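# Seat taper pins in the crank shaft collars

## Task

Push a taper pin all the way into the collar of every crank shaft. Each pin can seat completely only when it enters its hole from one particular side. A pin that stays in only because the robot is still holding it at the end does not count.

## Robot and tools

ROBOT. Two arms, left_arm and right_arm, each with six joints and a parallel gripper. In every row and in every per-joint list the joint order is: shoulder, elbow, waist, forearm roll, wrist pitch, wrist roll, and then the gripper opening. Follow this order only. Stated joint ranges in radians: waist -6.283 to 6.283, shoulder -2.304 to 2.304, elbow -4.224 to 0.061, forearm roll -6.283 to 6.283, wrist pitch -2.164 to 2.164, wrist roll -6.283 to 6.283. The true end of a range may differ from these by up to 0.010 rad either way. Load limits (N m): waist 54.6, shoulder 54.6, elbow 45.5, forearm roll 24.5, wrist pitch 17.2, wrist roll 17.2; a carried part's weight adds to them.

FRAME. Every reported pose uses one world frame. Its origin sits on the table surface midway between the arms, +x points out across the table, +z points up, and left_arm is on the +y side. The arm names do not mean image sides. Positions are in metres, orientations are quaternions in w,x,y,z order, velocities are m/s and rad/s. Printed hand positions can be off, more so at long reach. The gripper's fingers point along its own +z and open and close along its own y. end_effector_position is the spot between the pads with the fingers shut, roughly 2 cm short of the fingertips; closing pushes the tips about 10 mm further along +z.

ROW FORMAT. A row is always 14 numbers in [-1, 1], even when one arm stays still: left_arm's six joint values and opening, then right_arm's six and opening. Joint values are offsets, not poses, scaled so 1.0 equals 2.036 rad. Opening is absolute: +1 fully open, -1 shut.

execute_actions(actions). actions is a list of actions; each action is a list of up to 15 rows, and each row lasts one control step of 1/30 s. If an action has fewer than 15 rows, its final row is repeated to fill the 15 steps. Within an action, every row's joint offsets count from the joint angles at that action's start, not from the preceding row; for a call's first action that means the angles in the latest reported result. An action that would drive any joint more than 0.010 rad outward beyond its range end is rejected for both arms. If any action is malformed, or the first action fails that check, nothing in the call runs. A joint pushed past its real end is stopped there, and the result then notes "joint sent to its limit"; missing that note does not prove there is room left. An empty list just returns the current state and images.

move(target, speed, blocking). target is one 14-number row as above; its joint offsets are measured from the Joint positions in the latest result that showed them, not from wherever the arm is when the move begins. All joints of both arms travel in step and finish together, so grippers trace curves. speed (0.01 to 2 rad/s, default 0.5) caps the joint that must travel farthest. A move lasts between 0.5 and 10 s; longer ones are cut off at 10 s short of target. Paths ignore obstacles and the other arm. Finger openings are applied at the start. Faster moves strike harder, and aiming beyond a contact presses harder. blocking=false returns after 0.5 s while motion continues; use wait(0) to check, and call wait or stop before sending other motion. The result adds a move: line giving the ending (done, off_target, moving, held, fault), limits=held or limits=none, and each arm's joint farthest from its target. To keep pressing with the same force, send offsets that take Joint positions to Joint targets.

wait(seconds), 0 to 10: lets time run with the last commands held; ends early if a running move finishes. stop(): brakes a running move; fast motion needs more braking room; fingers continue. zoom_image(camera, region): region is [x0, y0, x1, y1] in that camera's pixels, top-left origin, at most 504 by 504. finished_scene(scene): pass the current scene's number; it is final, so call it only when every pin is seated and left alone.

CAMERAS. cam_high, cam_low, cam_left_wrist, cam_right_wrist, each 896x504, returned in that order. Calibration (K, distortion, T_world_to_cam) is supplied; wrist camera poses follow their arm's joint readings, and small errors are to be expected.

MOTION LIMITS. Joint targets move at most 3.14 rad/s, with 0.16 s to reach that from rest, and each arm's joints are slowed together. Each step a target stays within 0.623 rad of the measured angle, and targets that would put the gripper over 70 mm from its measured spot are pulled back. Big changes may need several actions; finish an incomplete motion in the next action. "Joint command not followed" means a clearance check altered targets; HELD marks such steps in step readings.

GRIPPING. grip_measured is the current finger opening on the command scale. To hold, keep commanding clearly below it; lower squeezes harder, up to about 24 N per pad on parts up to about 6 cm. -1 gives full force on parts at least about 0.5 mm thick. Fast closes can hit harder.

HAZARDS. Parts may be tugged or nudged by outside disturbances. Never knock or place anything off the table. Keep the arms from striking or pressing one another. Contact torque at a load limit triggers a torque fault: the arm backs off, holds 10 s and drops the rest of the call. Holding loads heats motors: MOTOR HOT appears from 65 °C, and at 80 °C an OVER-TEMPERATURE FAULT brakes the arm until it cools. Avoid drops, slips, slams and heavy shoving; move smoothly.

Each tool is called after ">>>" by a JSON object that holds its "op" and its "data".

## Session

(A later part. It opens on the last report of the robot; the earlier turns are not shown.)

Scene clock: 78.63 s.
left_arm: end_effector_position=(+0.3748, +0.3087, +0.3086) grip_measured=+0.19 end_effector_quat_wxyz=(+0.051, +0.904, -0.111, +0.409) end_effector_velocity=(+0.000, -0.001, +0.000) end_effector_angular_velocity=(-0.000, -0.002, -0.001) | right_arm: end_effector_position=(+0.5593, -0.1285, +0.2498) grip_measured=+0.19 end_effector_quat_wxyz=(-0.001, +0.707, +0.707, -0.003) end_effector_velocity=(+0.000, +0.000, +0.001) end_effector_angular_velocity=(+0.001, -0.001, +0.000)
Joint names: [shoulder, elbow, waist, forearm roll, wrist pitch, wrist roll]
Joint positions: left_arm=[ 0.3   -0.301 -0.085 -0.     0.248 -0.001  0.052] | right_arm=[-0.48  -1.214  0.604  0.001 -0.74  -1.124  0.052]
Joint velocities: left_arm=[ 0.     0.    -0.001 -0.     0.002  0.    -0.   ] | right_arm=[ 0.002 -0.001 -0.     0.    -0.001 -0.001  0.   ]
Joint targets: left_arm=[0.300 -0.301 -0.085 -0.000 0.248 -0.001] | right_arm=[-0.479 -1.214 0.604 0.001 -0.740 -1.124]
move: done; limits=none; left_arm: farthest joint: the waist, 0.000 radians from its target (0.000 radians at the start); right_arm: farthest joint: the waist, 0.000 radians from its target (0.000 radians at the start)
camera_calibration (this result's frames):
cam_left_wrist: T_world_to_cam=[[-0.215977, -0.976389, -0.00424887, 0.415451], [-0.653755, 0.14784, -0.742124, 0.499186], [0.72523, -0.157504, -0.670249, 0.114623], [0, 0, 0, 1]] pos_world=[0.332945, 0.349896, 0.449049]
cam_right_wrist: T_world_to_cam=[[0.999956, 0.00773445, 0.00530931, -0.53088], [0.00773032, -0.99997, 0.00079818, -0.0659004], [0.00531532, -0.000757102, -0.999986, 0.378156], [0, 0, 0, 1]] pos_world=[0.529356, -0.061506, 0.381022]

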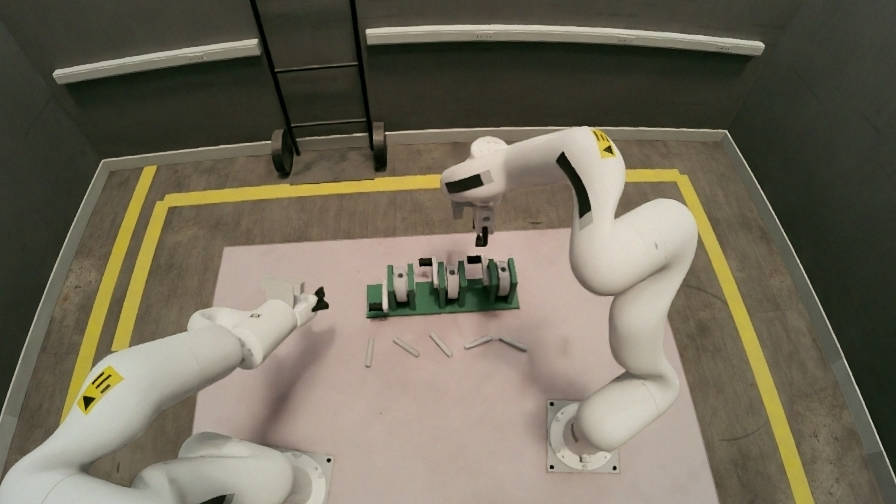

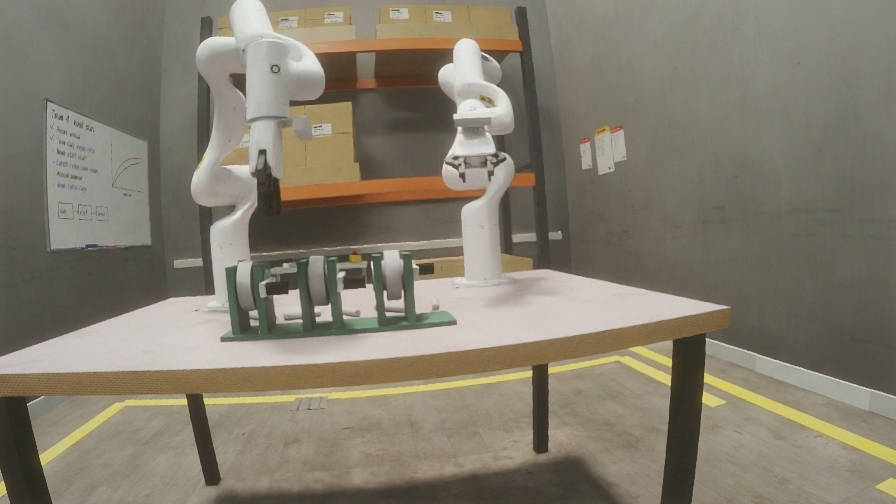

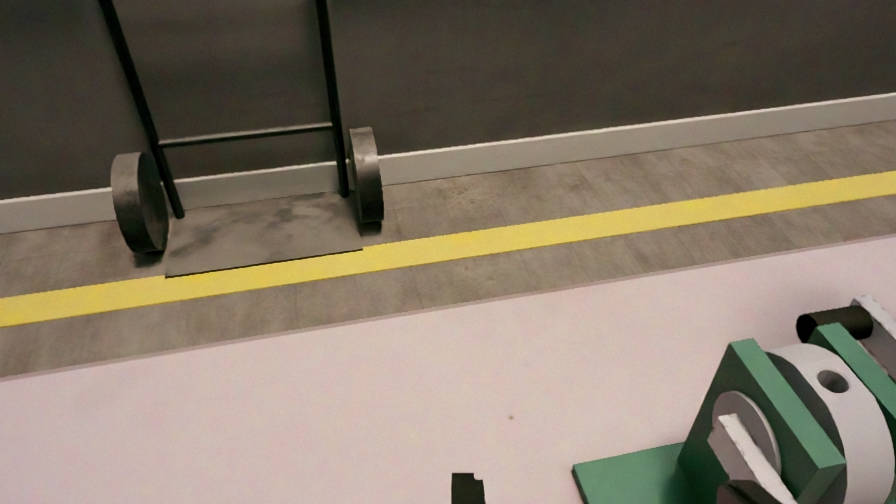

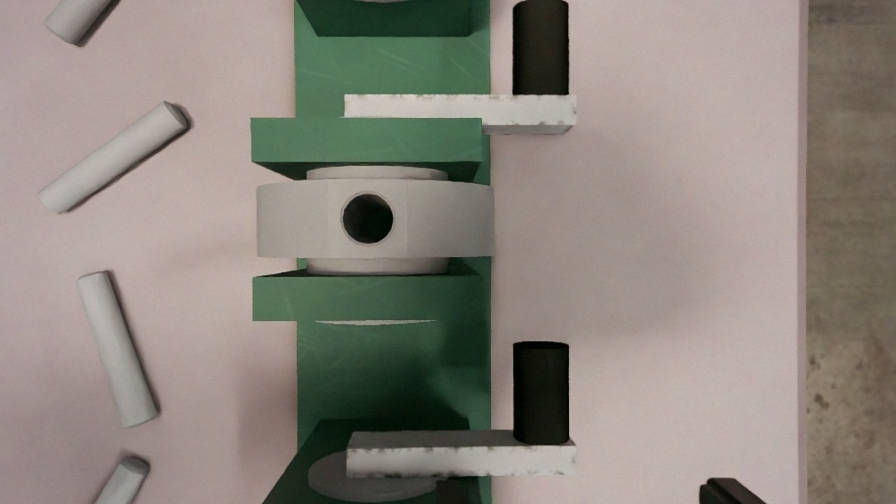

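>>> {"op": "move", "data": {"target": [-0.375,-0.373,-0.114,0,-0.415,0.538,0.2,0.14,0.25,0,0,0.112,0.3,0], "speed": 0.5}}

Scene clock: 108.17 s.
left_arm: end_effector_position=(+0.4326, +0.1666, +0.2007) grip_measured=+0.19 end_effector_quat_wxyz=(-0.000, +0.707, -0.707, +0.000) end_effector_velocity=(-0.000, -0.001, -0.002) end_effector_angular_velocity=(+0.001, +0.002, -0.002) | right_arm: end_effector_position=(+0.4139, -0.1983, +0.2037) grip_measured=-0.01 end_effector_quat_wxyz=(-0.000, +0.887, +0.462, -0.001) end_effector_velocity=(-0.000, -0.000, +0.000) end_effector_angular_velocity=(+0.000, -0.000, -0.000)
Joint names: [shoulder, elbow, waist, forearm roll, wrist pitch, wrist roll]
Joint positions: left_arm=[-0.463 -1.06  -0.317 -0.    -0.597  1.094  0.052] | right_arm=[-0.195 -0.705  0.604  0.001 -0.512 -0.514  0.044]
Joint velocities: left_arm=[-0.003 -0.    -0.001 -0.001  0.001  0.001  0.   ] | right_arm=[ 0.001  0.001 -0.001  0.     0.    -0.001  0.   ]
Joint targets: left_arm=[-0.463 -1.060 -0.317 -0.000 -0.597 1.094] | right_arm=[-0.195 -0.705 0.604 0.001 -0.512 -0.514]
move: done; limits=none; left_arm: farthest joint: the shoulder, 0.001 radians from its target (0.764 radians at the start); right_arm: farthest joint: the wrist roll, 0.001 radians from its target (0.611 radians at the start)
camera_calibration (this result's frames):
cam_left_wrist: T_world_to_cam=[[-0.999613, -0.0134032, -0.0243587, 0.471364], [-0.0137062, 0.99983, 0.0123147, -0.0923835], [0.0241895, 0.0126438, -0.999627, 0.31902], [0, 0, 0, 1]] pos_world=[0.462199, 0.094652, 0.33152]
cam_right_wrist: T_world_to_cam=[[0.823592, -0.567099, 0.00976147, -0.426637], [-0.567128, -0.82363, 0.000168356, 0.13852], [0.00794437, -0.00567466, -0.999952, 0.330744], [0, 0, 0, 1]] pos_world=[0.427305, -0.12598, 0.33487]

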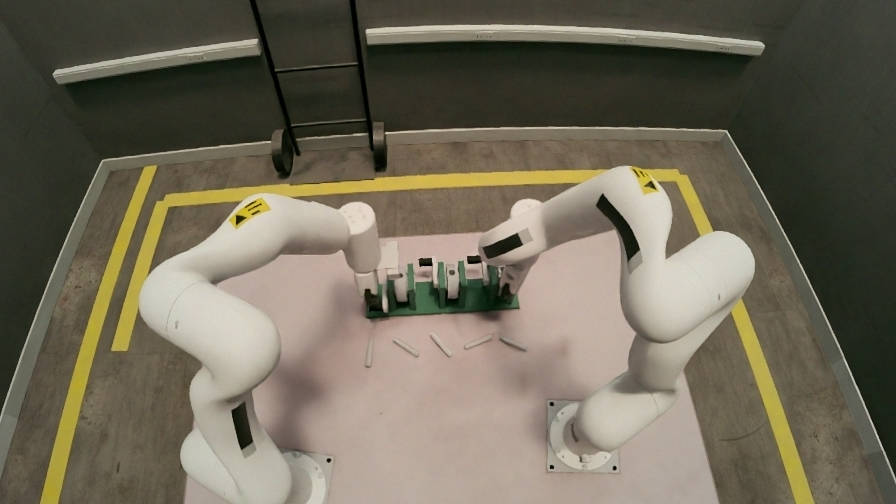

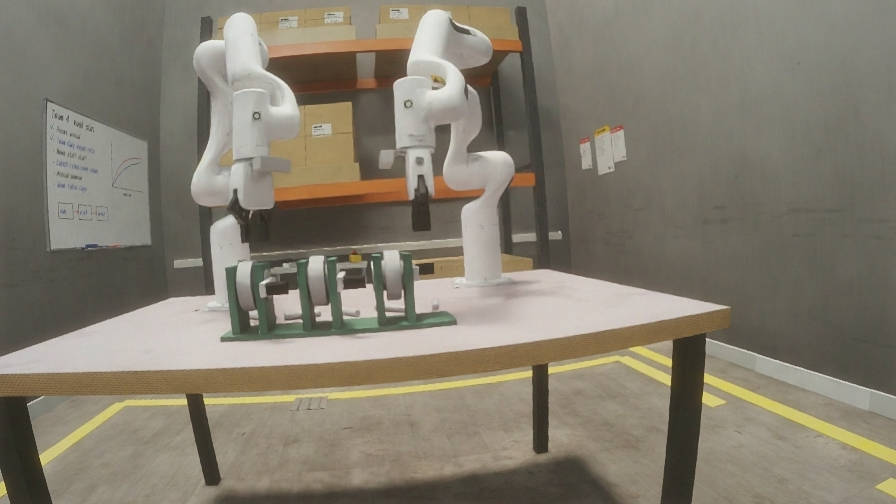

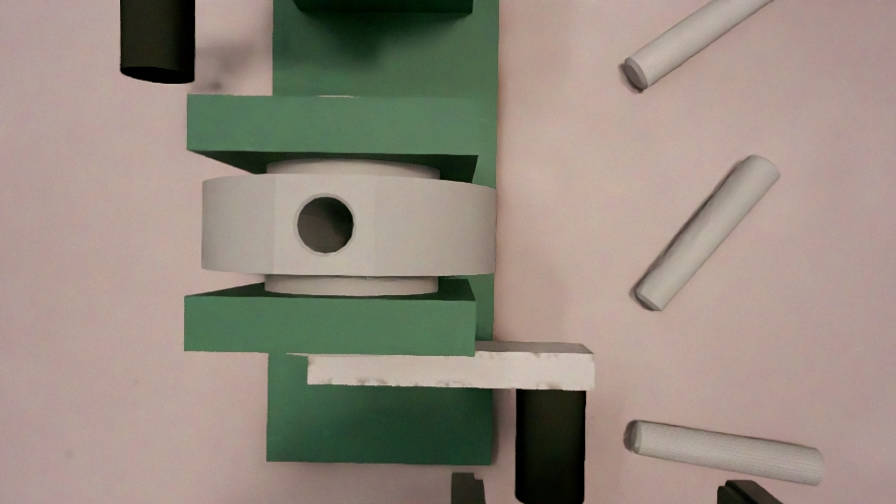

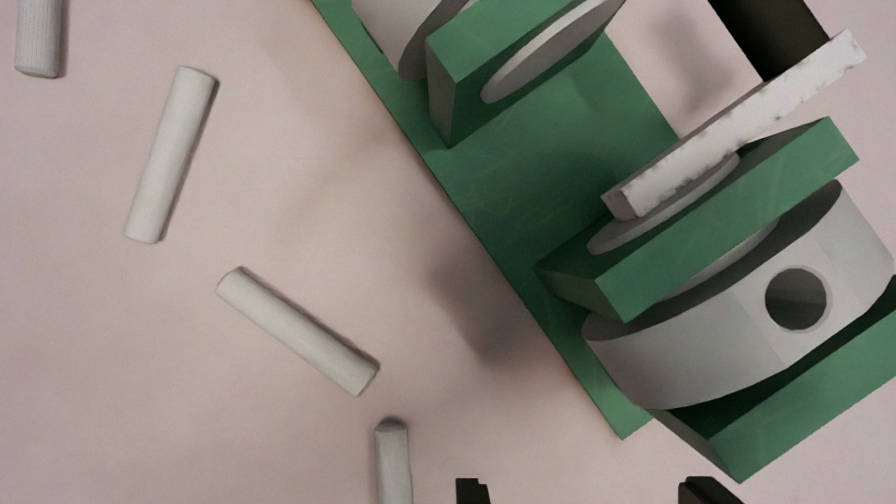

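>>> {"op": "move", "data": {"target": [-0.0877,0.0123,0,0,0.1,0,0.2,0,0.04,0.098,0,0.04,1.0,0], "speed": 0.8}}

>>> {"op": "execute_actions", "data": {"actions": [[[0,0,0,0,0,0,-0.7,0,0,0,0,0,0.083,0]],[[0,0,0,0,0,0,-0.7,0,0,0,0,0,0.083,0]],[[0.0249,-0.0124,0.0039,0,-0.0373,0.0039,-0.7,-0.024,0,0,0,0.024,0,0]],[[-0.0004,-0.0384,0.0101,0,-0.038,0.0101,-0.7,-0.024,0,0,0,0.024,0,0]],[[-0.025,-0.0538,0.0126,0,-0.0288,0.0126,-0.7,-0.024,0,0,0,0.024,0,0]],[[-0.0406,-0.0551,0.0113,0,-0.0145,0.0113,-0.7,-0.024,0,0,0,0.025,0,0]],[[-0.0442,-0.0423,0.0076,0,0.0019,0.0076,-0.7,0,0,0,0,0,0,0]],[[-0.036,-0.0174,0.0026,0,0.0186,0.0026,-0.7,0,0,0,0,0,0,0]],[[0,0,0,0,0,0,0.2,0,0,0,0,0,0,0]],[[0,0,0,0,0,0,0.2,0,0,0,0,0,0,0]]]}}

>>> {"op": "move", "data": {"target": [0.12,0,0,0,-0.12,0,0.2,0,0,0,0,0,0,0], "speed": 0.2}}

Scene clock: 145.50 s.
left_arm: end_effector_position=(+0.4305, +0.1678, +0.0963) grip_measured=+0.19 end_effector_quat_wxyz=(-0.000, +0.707, -0.707, +0.000) end_effector_velocity=(-0.001, -0.000, -0.001) end_effector_angular_velocity=(+0.000, +0.001, +0.000) | right_arm: end_effector_position=(+0.3508, -0.1432, +0.1771) grip_measured=-0.01 end_effector_quat_wxyz=(+0.001, +0.906, -0.424, -0.001) end_effector_velocity=(-0.000, +0.000, +0.000) end_effector_angular_velocity=(+0.000, -0.000, +0.000)
Joint names: [shoulder, elbow, waist, forearm roll, wrist pitch, wrist roll]
Joint positions: left_arm=[-0.641 -1.035 -0.317 -0.    -0.393  1.094  0.052] | right_arm=[-0.195 -0.624  0.803  0.001 -0.431  1.522  0.044]
Joint velocities: left_arm=[-0.001  0.    -0.001 -0.001  0.    -0.    -0.   ] | right_arm=[ 0.001  0.     0.002 -0.    -0.     0.002  0.   ]
Joint targets: left_arm=[-0.641 -1.035 -0.317 -0.000 -0.393 1.094] | right_arm=[-0.195 -0.624 0.803 0.001 -0.431 1.522]
move: done; limits=none; left_arm: farthest joint: the waist, 0.000 radians from its target (0.000 radians at the start); right_arm: farthest joint: the waist, 0.000 radians from its target (0.200 radians at the start)
camera_calibration (this result's frames):
cam_left_wrist: T_world_to_cam=[[-0.99961, -0.0134342, -0.0244794, 0.466722], [-0.0137387, 0.99983, 0.0123115, -0.0922304], [0.0243099, 0.012643, -0.999625, 0.214653], [0, 0, 0, 1]] pos_world=[0.460054, 0.0957709, 0.227133]
cam_right_wrist: T_world_to_cam=[[-0.763174, -0.646065, 0.0129021, 0.201641], [-0.646126, 0.763231, -0.000776892, 0.403242], [-0.00934534, -0.00892927, -0.999916, 0.310582], [0, 0, 0, 1]] pos_world=[0.417335, -0.17472, 0.308268]

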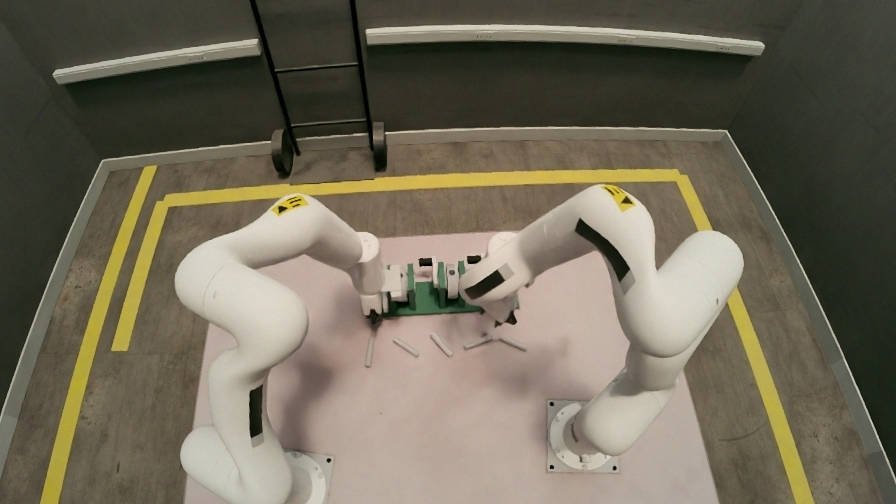

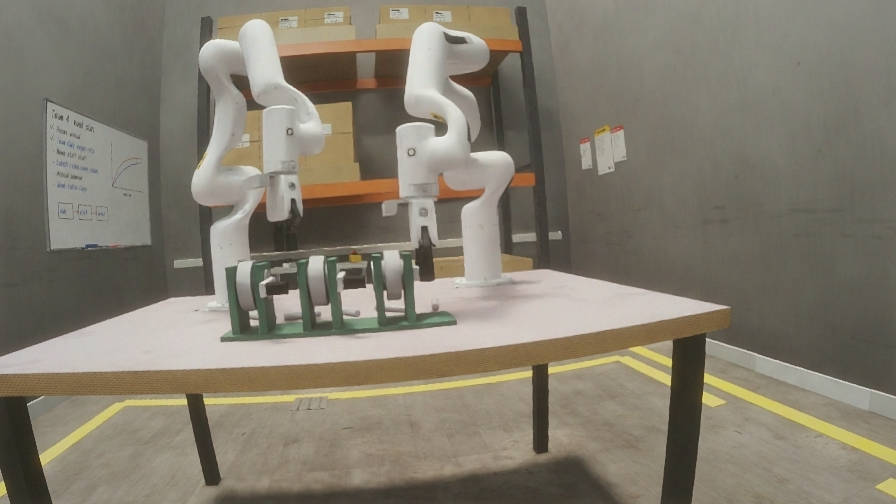

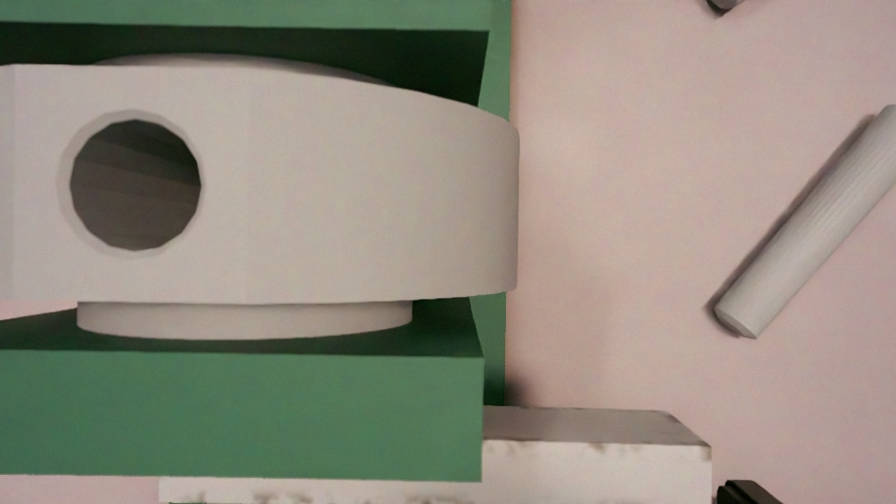

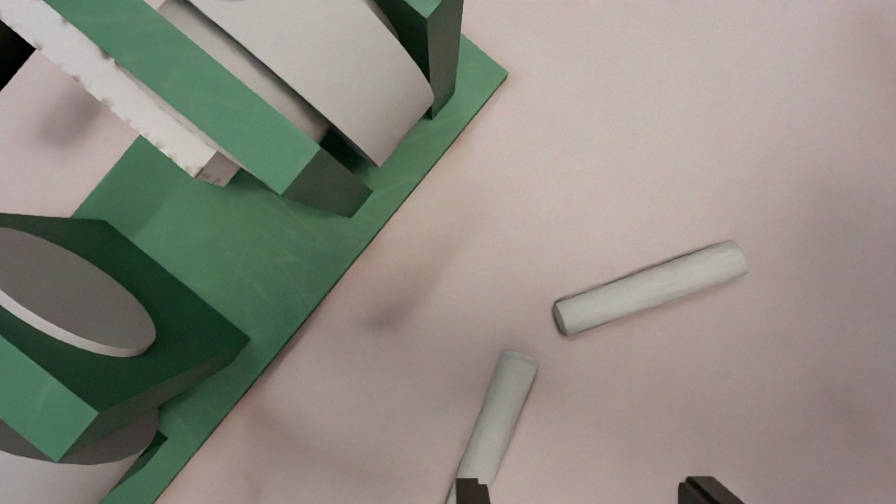

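Scene clock: 150.50 s.
left_arm: end_effector_position=(+0.5723, +0.1673, +0.0957) grip_measured=+0.19 end_effector_quat_wxyz=(-0.000, +0.707, -0.707, +0.000) end_effector_velocity=(-0.000, -0.000, -0.001) end_effector_angular_velocity=(+0.000, +0.000, -0.000) | right_arm: end_effector_position=(+0.3545, -0.1405, +0.1009) grip_measured=-0.01 end_effector_quat_wxyz=(-0.001, +0.822, -0.570, +0.000) end_effector_velocity=(+0.000, -0.000, +0.000) end_effector_angular_velocity=(+0.000, -0.000, -0.001)
Joint names: [shoulder, elbow, waist, forearm roll, wrist pitch, wrist roll]
Joint positions: left_arm=[-0.888 -1.48  -0.22  -0.    -0.591  1.192  0.052] | right_arm=[-0.389 -0.624  0.803  0.001 -0.234  1.859  0.044]
Joint velocities: left_arm=[-0.001  0.    -0.     0.     0.001  0.    -0.   ] | right_arm=[ 0.001  0.    -0.001  0.    -0.001 -0.001 -0.   ]
Joint targets: left_arm=[-0.888 -1.480 -0.220 -0.000 -0.591 1.192] | right_arm=[-0.389 -0.624 0.803 0.001 -0.234 1.859]
Step readings (joint positions; steps 1 to 15: 1st action; 16 to 30: 2nd action; 31 to 45: 3rd action; 46 to 60: 4th action; 61 to 75: 5th action; 76 to 90: 6th action; 91 to 105: 7th action; 106 to 120: 8th action; 121 to 135: 9th action; 136 to 150: 10th action):
0: left_arm=[-0.641 -1.035 -0.317 -0.000 -0.393 1.094] | right_arm=[-0.195 -0.624 0.803 0.001 -0.431 1.522]
1: left_arm=[-0.641 -1.035 -0.317 -0.000 -0.393 1.094] | right_arm=[-0.195 -0.624 0.803 0.001 -0.431 1.522]
2: left_arm=[-0.641 -1.035 -0.317 -0.000 -0.393 1.094] | right_arm=[-0.195 -0.624 0.803 0.001 -0.431 1.529]
4: left_arm=[-0.641 -1.035 -0.317 -0.000 -0.393 1.094] | right_arm=[-0.195 -0.624 0.803 0.001 -0.431 1.590]
8: left_arm=[-0.641 -1.036 -0.317 -0.000 -0.392 1.094] | right_arm=[-0.195 -0.624 0.803 0.001 -0.431 1.685]
15: left_arm=[-0.641 -1.036 -0.317 -0.000 -0.392 1.094] | right_arm=[-0.195 -0.624 0.803 0.001 -0.431 1.690]
16: left_arm=[-0.641 -1.036 -0.317 -0.000 -0.392 1.094] | right_arm=[-0.195 -0.624 0.803 0.001 -0.431 1.691]
17: left_arm=[-0.641 -1.036 -0.317 -0.000 -0.392 1.094] | right_arm=[-0.195 -0.624 0.803 0.001 -0.431 1.698]
19: left_arm=[-0.641 -1.036 -0.317 -0.000 -0.392 1.094] | right_arm=[-0.195 -0.624 0.803 0.001 -0.431 1.758]
23: left_arm=[-0.641 -1.036 -0.317 -0.000 -0.392 1.094] | right_arm=[-0.195 -0.624 0.803 0.001 -0.431 1.854]
30: left_arm=[-0.641 -1.036 -0.317 -0.000 -0.392 1.094] | right_arm=[-0.195 -0.624 0.803 0.001 -0.431 1.859]
31: left_arm=[-0.641 -1.036 -0.317 -0.000 -0.392 1.094] | right_arm=[-0.195 -0.624 0.803 0.001 -0.431 1.859]
32: left_arm=[-0.638 -1.037 -0.316 -0.000 -0.397 1.095] | right_arm=[-0.200 -0.624 0.803 0.001 -0.424 1.859]
34: left_arm=[-0.610 -1.050 -0.313 -0.001 -0.444 1.099] | right_arm=[-0.232 -0.624 0.803 0.001 -0.393 1.859]
38: left_arm=[-0.590 -1.062 -0.308 0.000 -0.466 1.102] | right_arm=[-0.244 -0.623 0.803 0.001 -0.382 1.859]
45: left_arm=[-0.591 -1.061 -0.309 -0.000 -0.466 1.102] | right_arm=[-0.243 -0.624 0.803 0.001 -0.382 1.859]
46: left_arm=[-0.591 -1.061 -0.309 -0.000 -0.466 1.102] | right_arm=[-0.243 -0.624 0.803 0.001 -0.382 1.859]
47: left_arm=[-0.591 -1.066 -0.308 -0.000 -0.473 1.104] | right_arm=[-0.248 -0.624 0.803 0.001 -0.375 1.859]
49: left_arm=[-0.593 -1.109 -0.297 -0.001 -0.524 1.116] | right_arm=[-0.281 -0.624 0.803 0.001 -0.345 1.859]
53: left_arm=[-0.592 -1.139 -0.288 0.000 -0.542 1.122] | right_arm=[-0.292 -0.623 0.803 0.001 -0.334 1.859]
60: left_arm=[-0.592 -1.139 -0.288 0.000 -0.543 1.122] | right_arm=[-0.292 -0.624 0.803 0.001 -0.333 1.859]
61: left_arm=[-0.592 -1.139 -0.288 0.000 -0.543 1.122] | right_arm=[-0.292 -0.624 0.803 0.001 -0.333 1.859]
62: left_arm=[-0.595 -1.144 -0.287 -0.000 -0.548 1.124] | right_arm=[-0.297 -0.624 0.803 0.001 -0.327 1.859]
64: left_arm=[-0.618 -1.197 -0.276 -0.001 -0.585 1.137] | right_arm=[-0.329 -0.624 0.803 0.001 -0.296 1.859]
68: left_arm=[-0.643 -1.247 -0.263 -0.000 -0.601 1.148] | right_arm=[-0.341 -0.623 0.803 0.001 -0.285 1.859]
75: left_arm=[-0.643 -1.247 -0.263 -0.000 -0.602 1.148] | right_arm=[-0.341 -0.624 0.803 0.001 -0.284 1.859]
76: left_arm=[-0.643 -1.247 -0.263 -0.000 -0.602 1.148] | right_arm=[-0.341 -0.624 0.803 0.001 -0.284 1.859]
77: left_arm=[-0.647 -1.253 -0.262 -0.000 -0.605 1.149] | right_arm=[-0.345 -0.624 0.803 0.001 -0.278 1.859]
79: left_arm=[-0.685 -1.308 -0.250 0.000 -0.621 1.161] | right_arm=[-0.377 -0.624 0.803 0.001 -0.246 1.859]
83: left_arm=[-0.726 -1.359 -0.240 -0.000 -0.630 1.171] | right_arm=[-0.390 -0.624 0.803 0.001 -0.234 1.859]
90: left_arm=[-0.726 -1.359 -0.240 -0.000 -0.631 1.171] | right_arm=[-0.389 -0.624 0.803 0.001 -0.234 1.859]
91: left_arm=[-0.726 -1.359 -0.240 -0.000 -0.631 1.171] | right_arm=[-0.389 -0.624 0.803 0.001 -0.234 1.859]
92: left_arm=[-0.730 -1.365 -0.239 -0.000 -0.633 1.172] | right_arm=[-0.389 -0.624 0.803 0.001 -0.234 1.859]
94: left_arm=[-0.778 -1.412 -0.230 0.000 -0.633 1.181] | right_arm=[-0.389 -0.624 0.803 0.001 -0.234 1.859]
98: left_arm=[-0.816 -1.444 -0.225 -0.000 -0.626 1.186] | right_arm=[-0.389 -0.624 0.803 0.001 -0.234 1.859]
105: left_arm=[-0.815 -1.444 -0.225 -0.000 -0.628 1.186] | right_arm=[-0.389 -0.624 0.803 0.001 -0.234 1.859]
106: left_arm=[-0.815 -1.445 -0.225 -0.000 -0.628 1.186] | right_arm=[-0.389 -0.624 0.803 0.001 -0.234 1.859]
107: left_arm=[-0.820 -1.448 -0.224 -0.000 -0.627 1.187] | right_arm=[-0.389 -0.624 0.803 0.001 -0.234 1.859]
109: left_arm=[-0.862 -1.470 -0.221 0.000 -0.605 1.190] | right_arm=[-0.389 -0.624 0.803 0.001 -0.234 1.859]
113: left_arm=[-0.890 -1.479 -0.220 -0.000 -0.589 1.192] | right_arm=[-0.389 -0.624 0.803 0.001 -0.234 1.859]
120: left_arm=[-0.888 -1.480 -0.220 -0.000 -0.591 1.192] | right_arm=[-0.389 -0.624 0.803 0.001 -0.234 1.859]
121: left_arm=[-0.888 -1.480 -0.220 -0.000 -0.591 1.192] | right_arm=[-0.389 -0.624 0.803 0.001 -0.234 1.859]
122: left_arm=[-0.888 -1.480 -0.220 -0.000 -0.589 1.192] | right_arm=[-0.389 -0.624 0.803 0.001 -0.234 1.859]
124: left_arm=[-0.887 -1.481 -0.220 -0.000 -0.589 1.191] | right_arm=[-0.389 -0.624 0.803 0.001 -0.234 1.859]
128: left_arm=[-0.888 -1.480 -0.220 -0.000 -0.590 1.192] | right_arm=[-0.389 -0.624 0.803 0.001 -0.234 1.859]
135: left_arm=[-0.888 -1.480 -0.220 -0.000 -0.591 1.192] | right_arm=[-0.389 -0.624 0.803 0.001 -0.234 1.859]
136: left_arm=[-0.888 -1.480 -0.220 -0.000 -0.591 1.192] | right_arm=[-0.389 -0.624 0.803 0.001 -0.234 1.859]
137: left_arm=[-0.888 -1.480 -0.220 -0.000 -0.591 1.192] | right_arm=[-0.389 -0.624 0.803 0.001 -0.234 1.859]
139: left_arm=[-0.888 -1.480 -0.220 -0.000 -0.591 1.192] | right_arm=[-0.389 -0.624 0.803 0.001 -0.234 1.859]
143: left_arm=[-0.888 -1.480 -0.220 -0.000 -0.591 1.192] | right_arm=[-0.389 -0.624 0.803 0.001 -0.234 1.859]
150: Joint positions above
camera_calibration (this result's frames):
cam_left_wrist: T_world_to_cam=[[-0.99961, -0.0134041, -0.0244858, 0.608526], [-0.0137102, 0.999829, 0.0123772, -0.0898477], [0.0243157, 0.012708, -0.999624, 0.210625], [0, 0, 0, 1]] pos_world=[0.601936, 0.0953125, 0.226558]
cam_right_wrist: T_world_to_cam=[[-0.934093, -0.356891, 0.00997412, 0.308771], [-0.356916, 0.934136, -0.000720748, 0.324944], [-0.00905996, -0.00423317, -0.99995, 0.235009], [0, 0, 0, 1]] pos_world=[0.406527, -0.19235, 0.232152]

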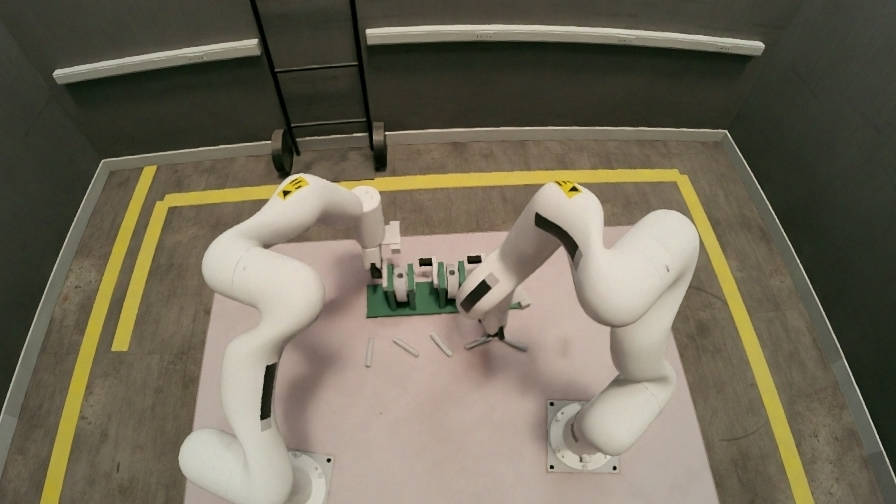

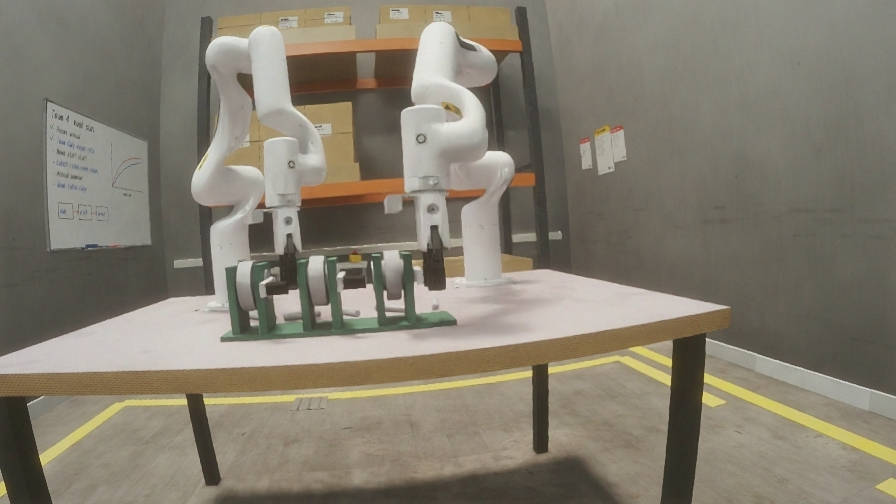

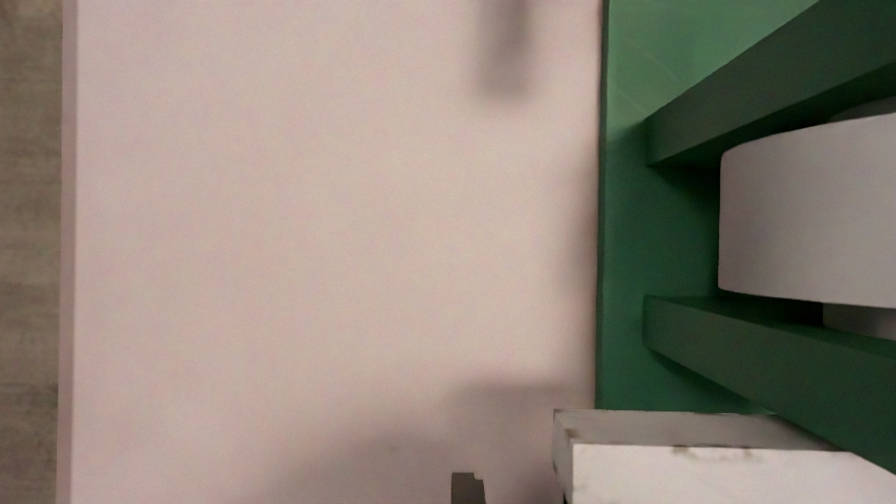

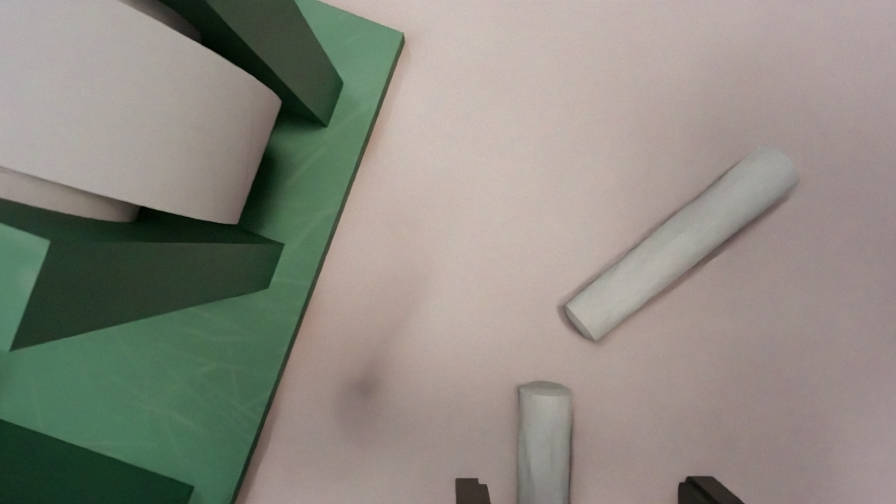

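Scene clock: 152.07 s.
left_arm: end_effector_position=(+0.5592, +0.1725, +0.2567) grip_measured=+0.19 end_effector_quat_wxyz=(+0.000, +0.707, -0.707, +0.000) end_effector_velocity=(+0.001, -0.000, +0.003) end_effector_angular_velocity=(-0.002, -0.005, -0.000) | right_arm: end_effector_position=(+0.3545, -0.1405, +0.1009) grip_measured=-0.01 end_effector_quat_wxyz=(-0.001, +0.822, -0.570, +0.000) end_effector_velocity=(-0.000, -0.000, -0.000) end_effector_angular_velocity=(+0.000, -0.000, -0.001)
Joint names: [shoulder, elbow, waist, forearm roll, wrist pitch, wrist roll]
Joint positions: left_arm=[-0.644 -1.479 -0.22  -0.    -0.835  1.192  0.052] | right_arm=[-0.389 -0.624  0.803  0.001 -0.234  1.859  0.044]
Joint velocities: left_arm=[ 0.004 -0.002 -0.     0.    -0.     0.     0.   ] | right_arm=[-0.001  0.    -0.    -0.     0.001  0.    -0.   ]
Joint targets: left_arm=[-0.644 -1.480 -0.220 -0.000 -0.835 1.192] | right_arm=[-0.389 -0.624 0.803 0.001 -0.234 1.859]
move: done; limits=none; left_arm: farthest joint: the elbow, 0.001 radians from its target (0.000 radians at the start); right_arm: farthest joint: the waist, 0.000 radians from its target (0.000 radians at the start)
camera_calibration (this result's frames):
cam_left_wrist: T_world_to_cam=[[-0.999627, -0.0133638, -0.0238219, 0.599255], [-0.0136667, 0.999827, 0.0125973, -0.0973267], [0.0236494, 0.0129182, -0.999637, 0.372175], [0, 0, 0, 1]] pos_world=[0.588899, 0.10051, 0.387541]
cam_right_wrist: T_world_to_cam=[[-0.934093, -0.356891, 0.00997413, 0.308771], [-0.356916, 0.934136, -0.000720774, 0.324944], [-0.00905996, -0.00423319, -0.99995, 0.235009], [0, 0, 0, 1]] pos_world=[0.406527, -0.19235, 0.232152]

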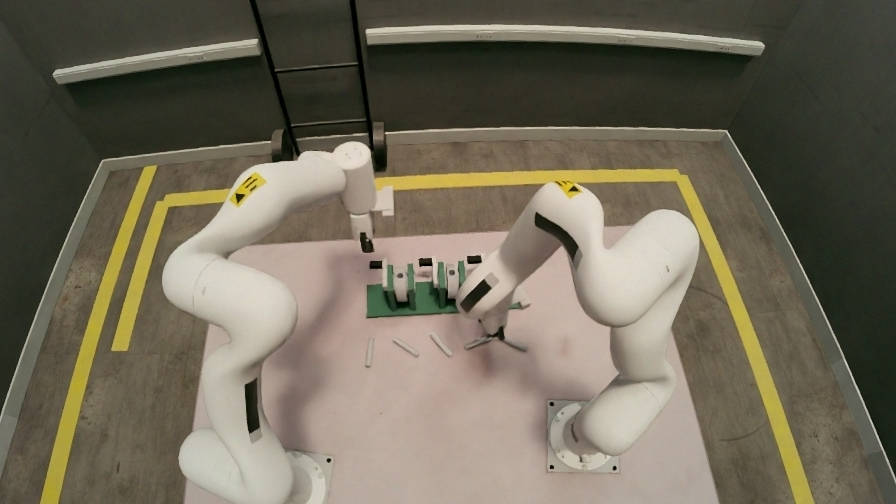

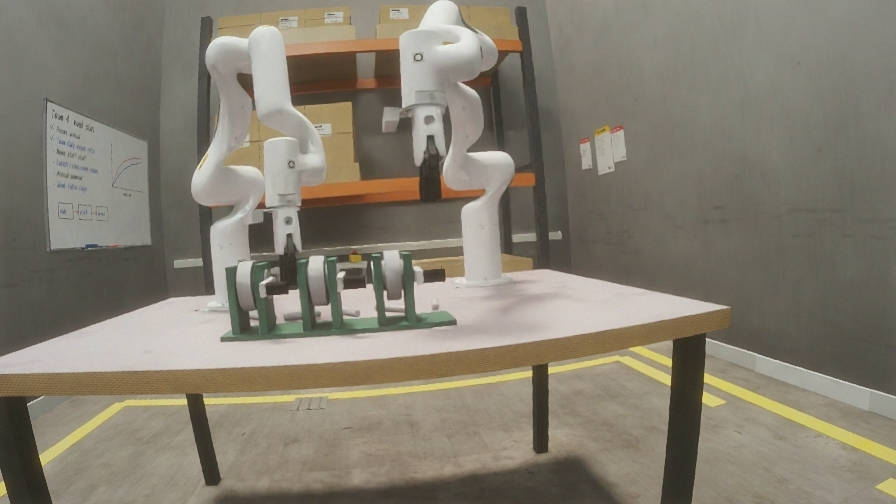

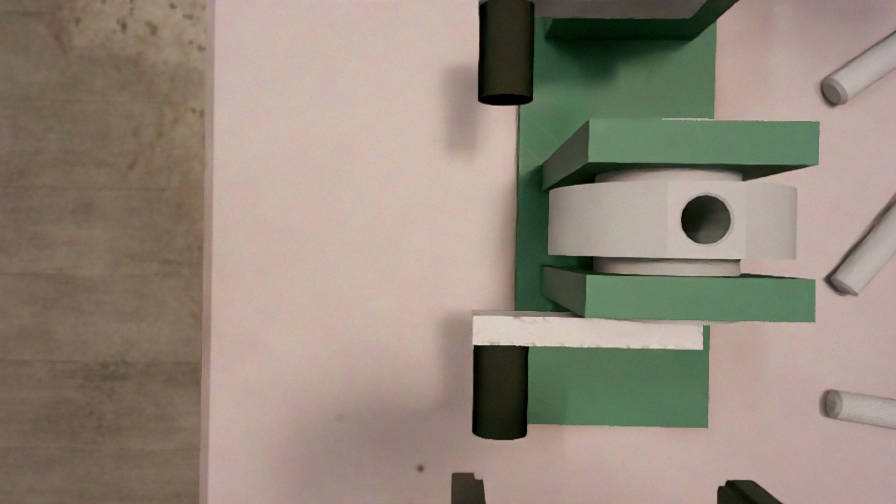

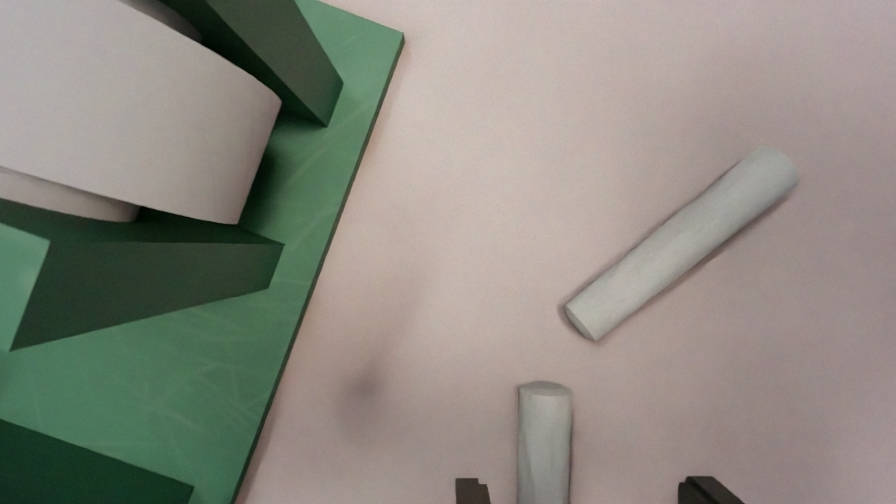

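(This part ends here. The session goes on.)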